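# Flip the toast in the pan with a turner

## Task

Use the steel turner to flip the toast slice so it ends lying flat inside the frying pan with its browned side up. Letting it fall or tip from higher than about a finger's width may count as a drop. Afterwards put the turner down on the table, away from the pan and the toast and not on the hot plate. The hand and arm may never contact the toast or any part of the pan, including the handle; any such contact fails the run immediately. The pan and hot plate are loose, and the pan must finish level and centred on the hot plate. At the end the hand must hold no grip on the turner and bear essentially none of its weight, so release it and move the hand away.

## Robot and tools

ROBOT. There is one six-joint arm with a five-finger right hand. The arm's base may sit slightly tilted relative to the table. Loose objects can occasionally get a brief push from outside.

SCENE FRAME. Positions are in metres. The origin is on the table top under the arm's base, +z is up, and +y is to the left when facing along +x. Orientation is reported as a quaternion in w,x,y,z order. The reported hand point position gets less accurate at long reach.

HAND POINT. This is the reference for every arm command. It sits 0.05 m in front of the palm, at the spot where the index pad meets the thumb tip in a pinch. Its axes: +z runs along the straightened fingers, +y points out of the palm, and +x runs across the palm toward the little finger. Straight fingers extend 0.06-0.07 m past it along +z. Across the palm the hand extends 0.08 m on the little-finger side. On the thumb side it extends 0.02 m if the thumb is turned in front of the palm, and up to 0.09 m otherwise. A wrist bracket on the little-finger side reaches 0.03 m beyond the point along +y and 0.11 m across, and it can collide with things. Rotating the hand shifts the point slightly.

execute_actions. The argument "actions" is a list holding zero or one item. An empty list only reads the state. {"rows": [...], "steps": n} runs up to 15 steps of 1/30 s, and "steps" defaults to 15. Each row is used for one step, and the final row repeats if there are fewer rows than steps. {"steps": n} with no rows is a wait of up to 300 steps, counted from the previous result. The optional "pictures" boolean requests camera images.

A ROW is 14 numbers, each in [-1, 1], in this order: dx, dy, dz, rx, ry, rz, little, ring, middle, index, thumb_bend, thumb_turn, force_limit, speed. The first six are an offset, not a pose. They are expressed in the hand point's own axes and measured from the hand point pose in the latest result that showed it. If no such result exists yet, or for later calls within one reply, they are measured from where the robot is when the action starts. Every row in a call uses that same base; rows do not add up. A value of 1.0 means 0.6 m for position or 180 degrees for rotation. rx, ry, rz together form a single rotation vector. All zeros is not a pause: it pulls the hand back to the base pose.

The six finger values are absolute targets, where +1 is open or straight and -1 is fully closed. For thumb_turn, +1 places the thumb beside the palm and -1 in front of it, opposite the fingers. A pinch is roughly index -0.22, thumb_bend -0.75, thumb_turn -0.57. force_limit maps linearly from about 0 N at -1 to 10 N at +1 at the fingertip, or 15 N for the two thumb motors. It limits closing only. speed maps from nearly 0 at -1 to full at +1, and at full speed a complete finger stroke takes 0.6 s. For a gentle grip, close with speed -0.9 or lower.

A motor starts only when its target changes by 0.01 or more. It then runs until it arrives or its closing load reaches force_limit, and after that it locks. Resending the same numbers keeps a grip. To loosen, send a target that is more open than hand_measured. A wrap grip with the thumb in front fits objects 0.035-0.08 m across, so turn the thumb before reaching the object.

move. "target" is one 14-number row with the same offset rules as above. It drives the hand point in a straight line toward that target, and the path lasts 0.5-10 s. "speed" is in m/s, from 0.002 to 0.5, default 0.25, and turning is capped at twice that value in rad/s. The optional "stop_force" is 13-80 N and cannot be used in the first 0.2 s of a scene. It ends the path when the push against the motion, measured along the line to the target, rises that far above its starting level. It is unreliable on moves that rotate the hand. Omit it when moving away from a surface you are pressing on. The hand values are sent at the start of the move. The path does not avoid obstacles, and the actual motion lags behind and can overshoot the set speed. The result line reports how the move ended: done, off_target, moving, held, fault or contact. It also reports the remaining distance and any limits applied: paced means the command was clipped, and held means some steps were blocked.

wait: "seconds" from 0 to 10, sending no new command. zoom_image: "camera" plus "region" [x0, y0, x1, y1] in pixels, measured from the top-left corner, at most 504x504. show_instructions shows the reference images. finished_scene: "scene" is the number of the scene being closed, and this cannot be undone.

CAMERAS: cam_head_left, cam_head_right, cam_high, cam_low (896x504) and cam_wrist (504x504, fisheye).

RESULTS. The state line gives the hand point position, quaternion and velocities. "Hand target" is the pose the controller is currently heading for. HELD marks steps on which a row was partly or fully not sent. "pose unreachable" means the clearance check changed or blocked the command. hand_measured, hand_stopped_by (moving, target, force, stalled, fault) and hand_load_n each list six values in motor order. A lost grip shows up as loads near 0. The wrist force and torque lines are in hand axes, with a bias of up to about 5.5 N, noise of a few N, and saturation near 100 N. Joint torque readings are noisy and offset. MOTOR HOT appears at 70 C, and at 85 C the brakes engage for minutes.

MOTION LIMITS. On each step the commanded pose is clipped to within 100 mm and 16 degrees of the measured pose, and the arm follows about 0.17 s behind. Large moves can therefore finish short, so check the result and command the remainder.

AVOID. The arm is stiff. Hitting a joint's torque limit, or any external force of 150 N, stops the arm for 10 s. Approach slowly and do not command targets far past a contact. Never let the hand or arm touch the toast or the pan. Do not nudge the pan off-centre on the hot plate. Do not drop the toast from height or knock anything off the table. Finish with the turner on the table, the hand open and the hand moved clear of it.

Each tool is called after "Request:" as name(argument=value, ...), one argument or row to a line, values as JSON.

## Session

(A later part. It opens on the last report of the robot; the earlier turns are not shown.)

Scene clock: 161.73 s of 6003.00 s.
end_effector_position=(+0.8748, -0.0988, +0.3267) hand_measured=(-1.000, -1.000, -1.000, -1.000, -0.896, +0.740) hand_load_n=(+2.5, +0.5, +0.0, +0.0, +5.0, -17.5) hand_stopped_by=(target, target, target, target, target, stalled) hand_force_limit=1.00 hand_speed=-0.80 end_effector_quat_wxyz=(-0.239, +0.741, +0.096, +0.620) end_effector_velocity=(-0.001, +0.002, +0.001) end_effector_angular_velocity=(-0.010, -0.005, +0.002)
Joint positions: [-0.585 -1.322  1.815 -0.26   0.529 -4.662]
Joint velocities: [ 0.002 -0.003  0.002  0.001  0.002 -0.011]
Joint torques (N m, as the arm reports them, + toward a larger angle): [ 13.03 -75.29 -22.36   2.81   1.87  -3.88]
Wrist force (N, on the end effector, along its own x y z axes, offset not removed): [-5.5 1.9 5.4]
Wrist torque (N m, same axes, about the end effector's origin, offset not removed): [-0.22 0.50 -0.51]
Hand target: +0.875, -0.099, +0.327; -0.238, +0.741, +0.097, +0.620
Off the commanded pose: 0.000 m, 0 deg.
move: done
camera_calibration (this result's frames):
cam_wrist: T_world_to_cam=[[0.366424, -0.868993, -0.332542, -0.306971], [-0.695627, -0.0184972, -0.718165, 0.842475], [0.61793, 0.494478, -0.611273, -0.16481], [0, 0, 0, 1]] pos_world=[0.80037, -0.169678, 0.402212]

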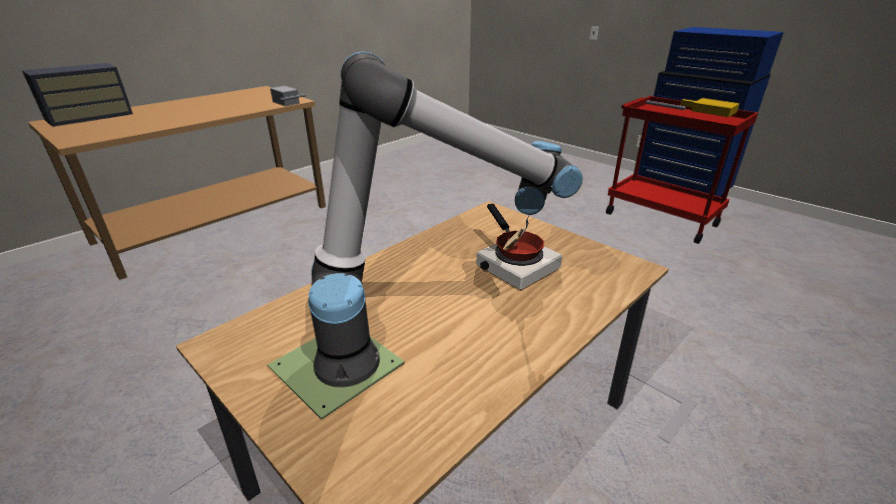

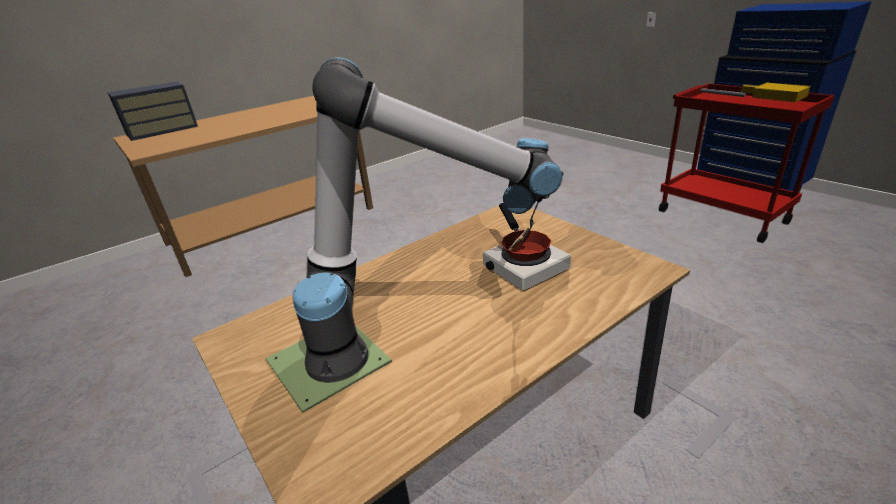

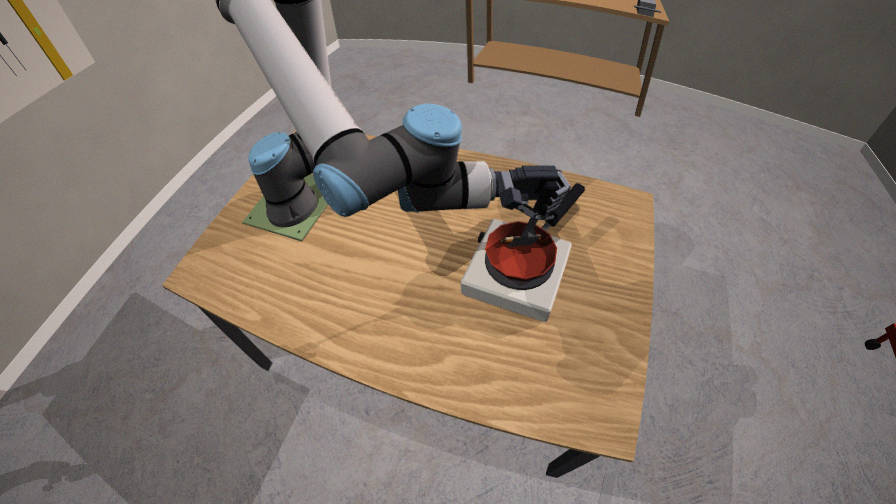

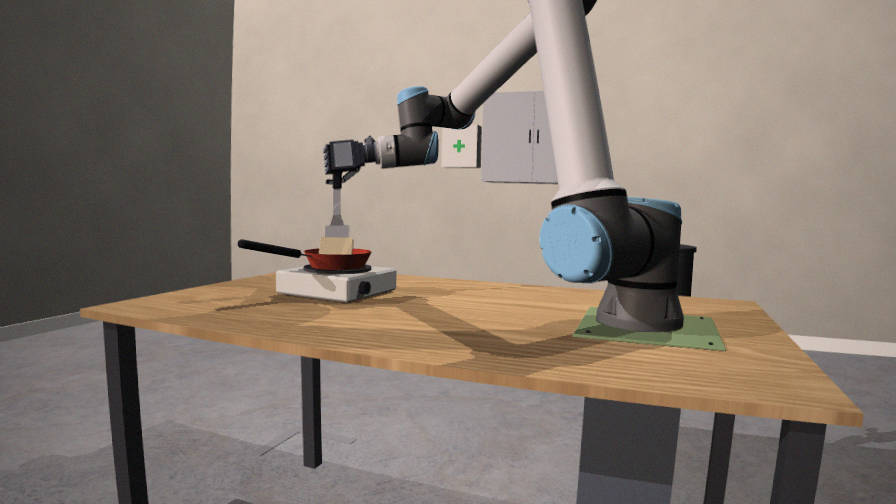

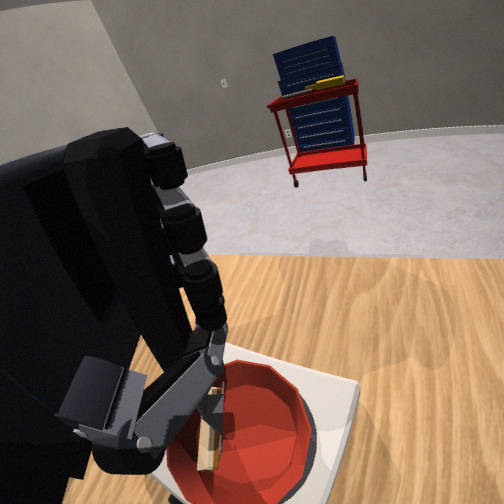

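Request:
move(
  target=[-0.008,-0.197,0.001,-0.017,0,-0.139,-1,-1,-1,-1,-0.9,1,1,-0.8],
  speed=0.035,
)

Request:
move(
  target=[0.004,-0.139,0,-0.012,0,-0.1,-1,-1,-1,-1,-0.9,1,1,-0.8],
  speed=0.025,
)

Request:
zoom_image(
  camera="cam_head_right",
  region=[470,190,590,290],
)

Scene clock: 177.47 s of 6003.00 s.
end_effector_position=(+0.8224, +0.0044, +0.3494) hand_measured=(-1.000, -1.000, -1.000, -1.000, -0.896, +0.740) hand_load_n=(+3.0, +0.5, +0.0, +0.0, +5.0, -17.0) hand_stopped_by=(target, target, target, target, target, stalled) hand_force_limit=1.00 hand_speed=-0.80 end_effector_quat_wxyz=(-0.079, +0.709, +0.238, +0.659) end_effector_velocity=(-0.001, +0.002, -0.001) end_effector_angular_velocity=(-0.007, -0.001, -0.000)
Joint positions: [-0.442 -1.471  1.995 -0.344  0.722 -5.038]
Joint velocities: [ 0.004 -0.002  0.003  0.001  0.005 -0.007]
Joint torques (N m, as the arm reports them, + toward a larger angle): [ 15.61 -66.57 -22.96  -3.8    1.59  -3.99]
Wrist force (N, on the end effector, along its own x y z axes, offset not removed): [-2.3 0.6 2.6]
Wrist torque (N m, same axes, about the end effector's origin, offset not removed): [-0.06 0.12 -0.27]
Hand target: +0.822, +0.005, +0.349; -0.079, +0.709, +0.238, +0.660
Off the commanded pose: 0.000 m, 0 deg.
After step 90, 6.17 s passed at rest.
move: done
camera_calibration (this result's frames):
cam_wrist: T_world_to_cam=[[0.389388, -0.915753, 0.0988646, -0.359941], [-0.545459, -0.315754, -0.776385, 0.722495], [0.742194, 0.248389, -0.622456, -0.266796], [0, 0, 0, 1]] pos_world=[0.732262, -0.0352172, 0.430451]

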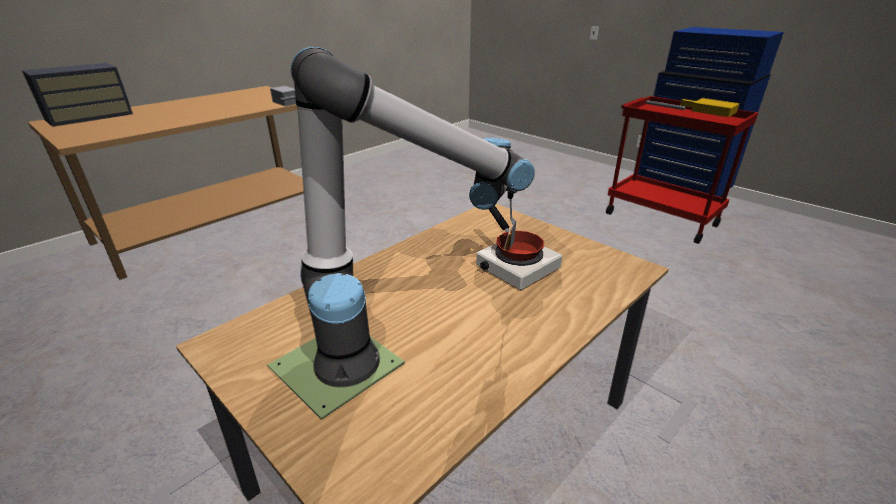

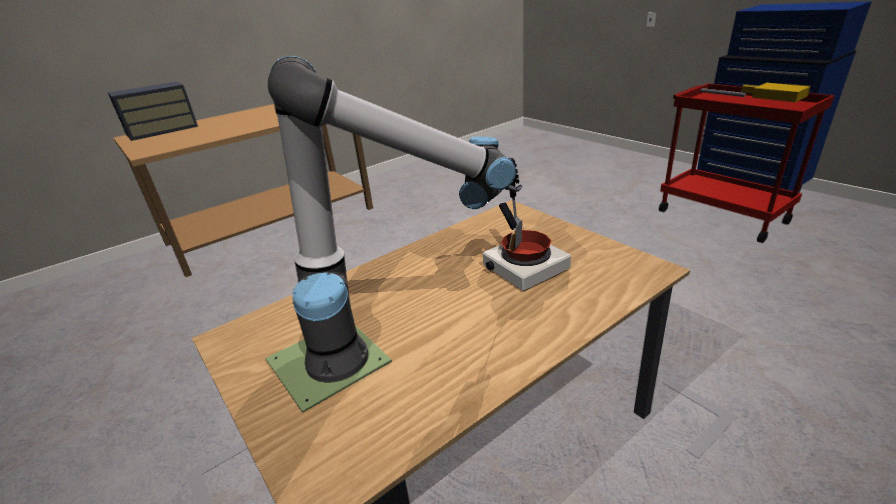

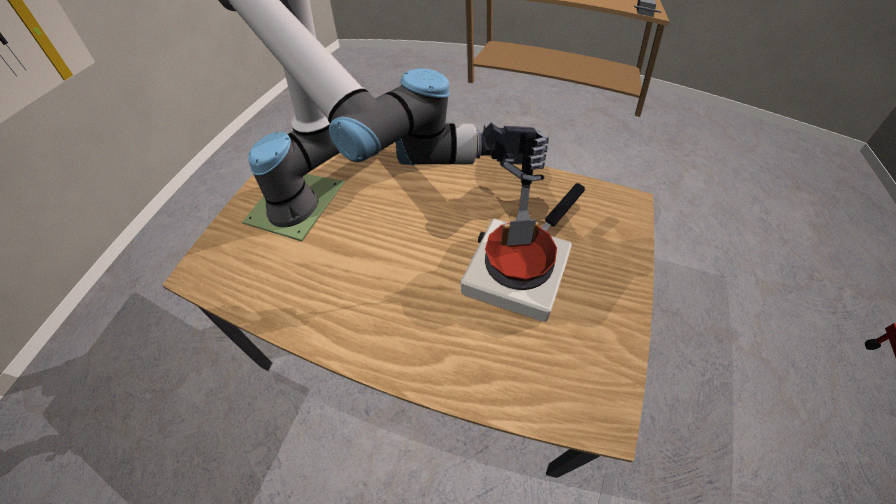

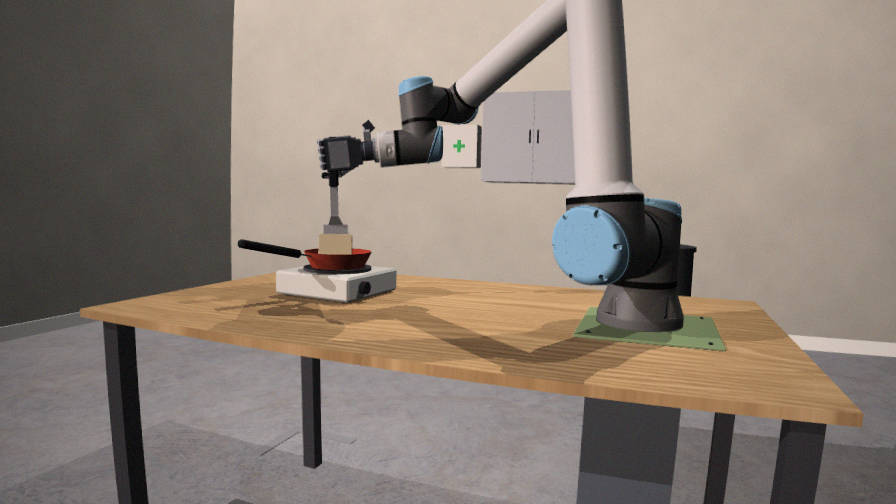

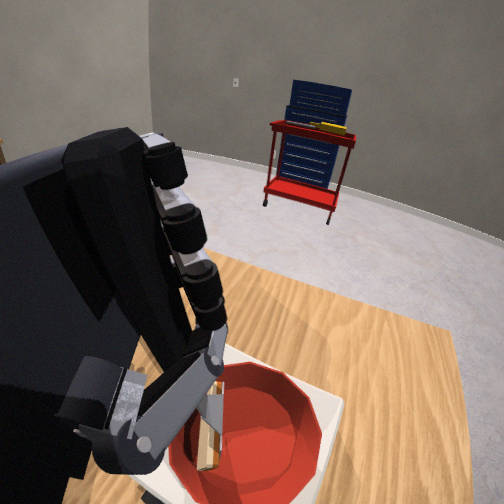

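Scene clock: 184.07 s of 6003.00 s.
end_effector_position=(+0.7857, +0.0776, +0.3349) hand_measured=(-1.000, -1.000, -1.000, -1.000, -0.896, +0.740) hand_load_n=(+3.0, +0.5, +0.0, +0.0, +5.0, -17.0) hand_stopped_by=(target, target, target, target, target, stalled) hand_force_limit=1.00 hand_speed=-0.80 end_effector_quat_wxyz=(+0.038, +0.664, +0.333, +0.668) end_effector_velocity=(-0.001, +0.003, +0.000) end_effector_angular_velocity=(-0.008, -0.004, +0.001)
Joint positions: [-0.315 -1.515  2.12  -0.467  0.88  -5.307]
Joint velocities: [ 0.004 -0.002  0.003 -0.003  0.004 -0.008]
Joint torques (N m, as the arm reports them, + toward a larger angle): [ 13.41 -58.34 -21.98  -3.63   1.96  -4.15]
Wrist force (N, on the end effector, along its own x y z axes, offset not removed): [-1.3 -0.6 4.1]
Wrist torque (N m, same axes, about the end effector's origin, offset not removed): [-0.23 -0.18 -0.21]
Hand target: +0.786, +0.078, +0.335; +0.038, +0.664, +0.333, +0.668
Off the commanded pose: 0.000 m, 0 deg.
move: done
camera_calibration (this result's frames):
cam_wrist: T_world_to_cam=[[0.353807, -0.844473, 0.402103, -0.356341], [-0.437666, -0.529417, -0.726751, 0.629588], [0.826601, 0.081143, -0.556908, -0.342015], [0, 0, 0, 1]] pos_world=[0.684335, 0.0601462, 0.410368]

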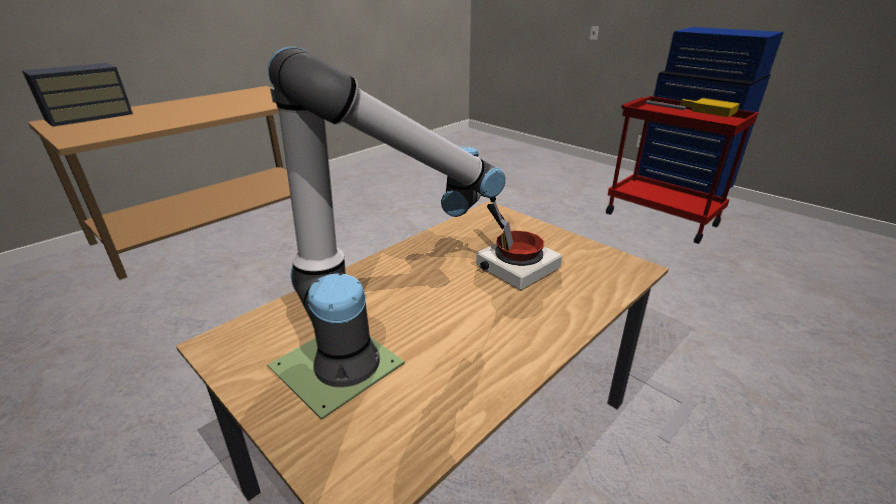

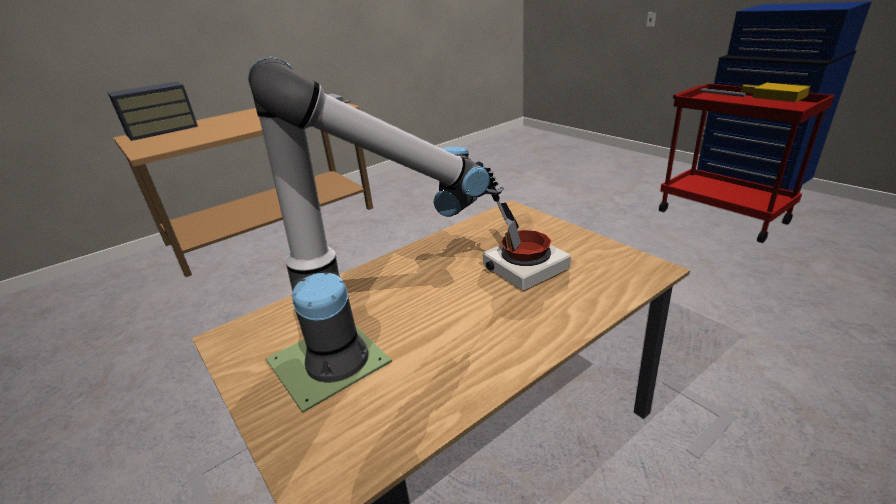

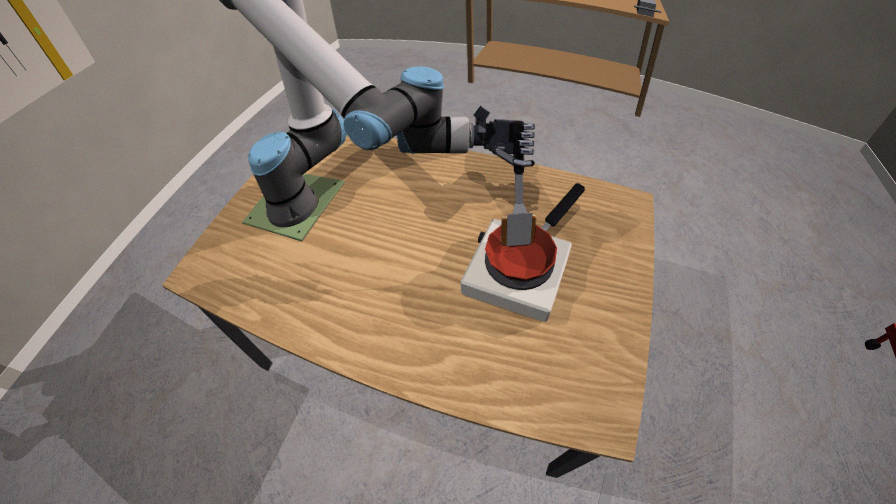

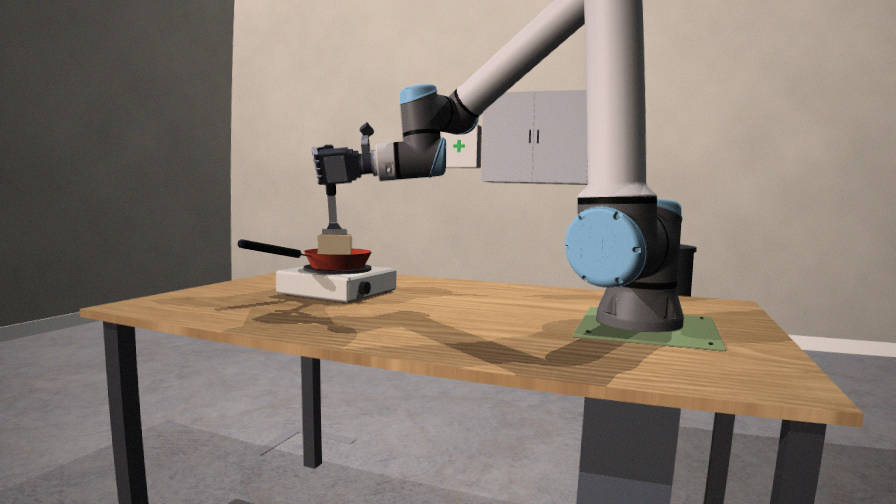

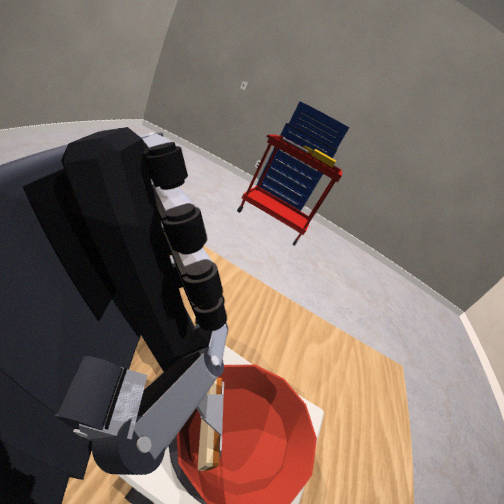

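Region (470, 190, 590, 290) of cam_head_right's 896x504 image, scaled by 4.200, with more detail than that image has.

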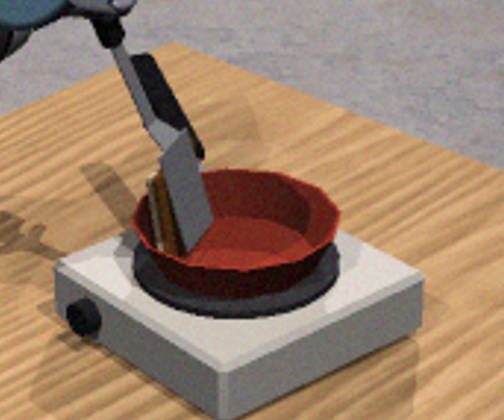

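Pivot 12° more.

Request:
move(
  target=[0.011,-0.086,-0.001,-0.008,0,-0.067,-1,-1,-1,-1,-0.9,1,1,-0.8],
  speed=0.02,
)

Request:
zoom_image(
  camera="cam_head_right",
  region=[470,190,590,290],
)

Scene clock: 191.77 s of 6003.00 s.
end_effector_position=(+0.7642, +0.1204, +0.3152) hand_measured=(-1.000, -1.000, -1.000, -1.000, -0.896, +0.740) hand_load_n=(+3.0, +0.5, +0.0, +0.0, +5.0, -17.0) hand_stopped_by=(target, target, target, target, target, stalled) hand_force_limit=1.00 hand_speed=-0.80 end_effector_quat_wxyz=(+0.116, +0.625, +0.392, +0.665) end_effector_velocity=(-0.001, +0.002, -0.001) end_effector_angular_velocity=(-0.009, -0.006, +0.002)
Joint positions: [-0.233 -1.508  2.192 -0.574  0.981 -5.492]
Joint velocities: [ 0.004  0.001  0.003 -0.006  0.003 -0.009]
Joint torques (N m, as the arm reports them, + toward a larger angle): [ 15.7  -21.33 -21.45  -5.05   1.74  -3.64]
Wrist force (N, on the end effector, along its own x y z axes, offset not removed): [0.6 -1.7 2.8]
Wrist torque (N m, same axes, about the end effector's origin, offset not removed): [-0.33 -0.41 -0.11]
Hand target: +0.764, +0.121, +0.315; +0.116, +0.625, +0.392, +0.664
Off the commanded pose: 0.000 m, 0 deg.
move: done
camera_calibration (this result's frames):
cam_wrist: T_world_to_cam=[[0.307101, -0.75109, 0.584426, -0.337735], [-0.37173, -0.659988, -0.652865, 0.570536], [0.876074, -0.0167527, -0.481885, -0.38841], [0, 0, 0, 1]] pos_world=[0.65608, 0.11637, 0.382695]

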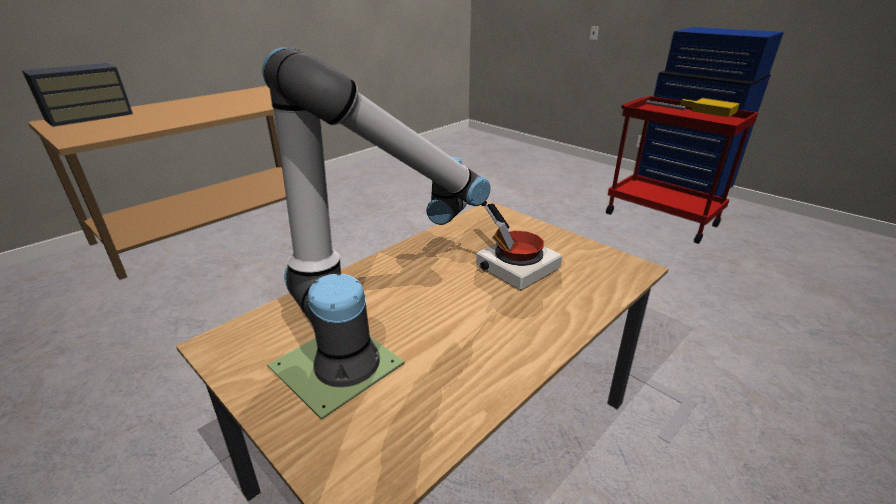

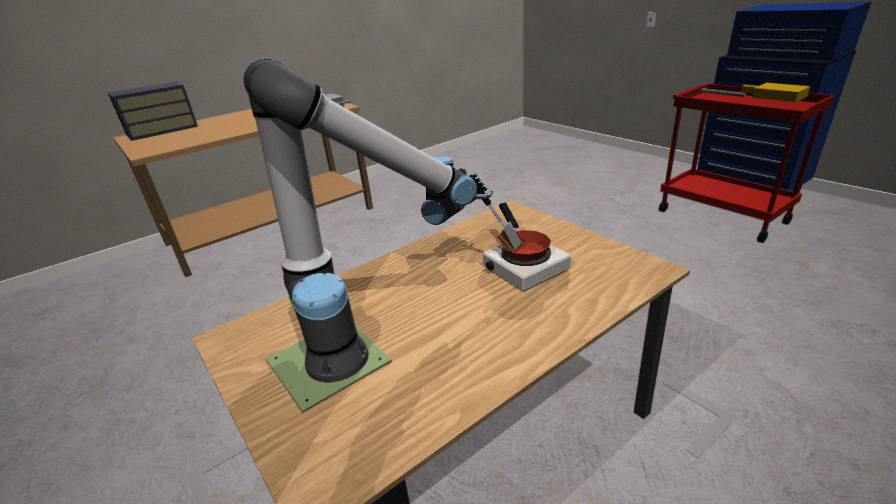

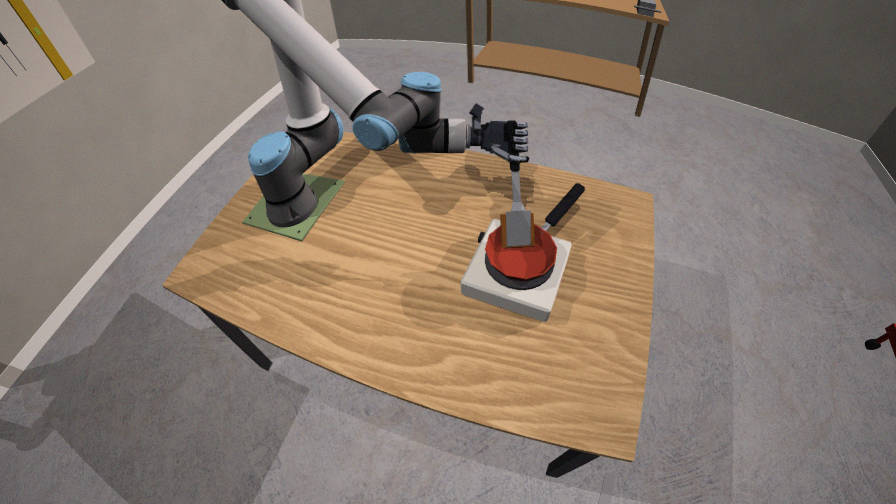

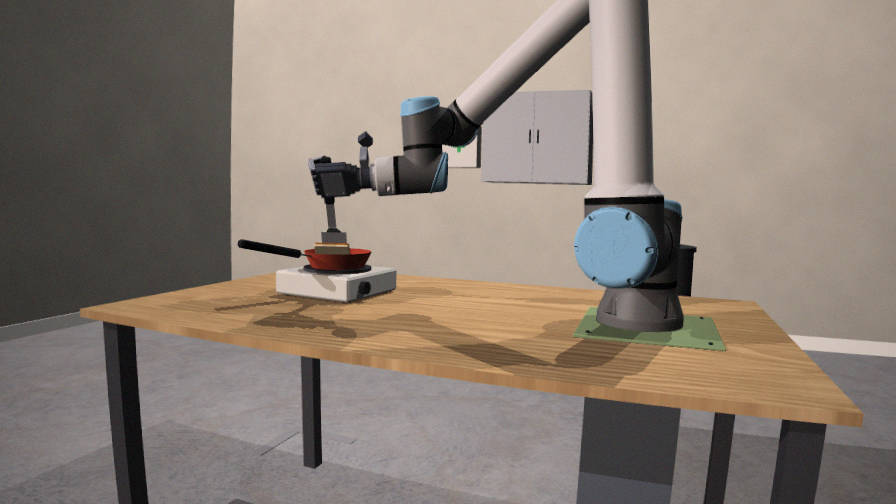

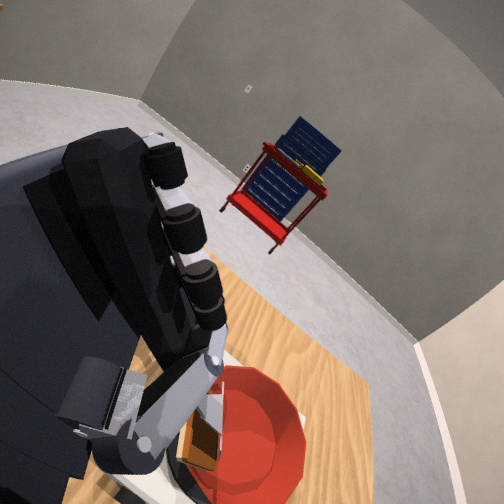

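Region (470, 190, 590, 290) of cam_head_right's 896x504 image, scaled by 4.200, with more detail than that image has.

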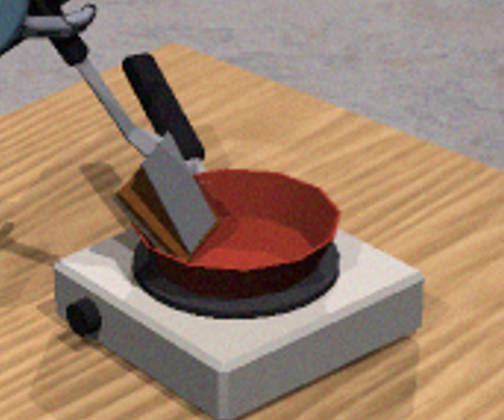

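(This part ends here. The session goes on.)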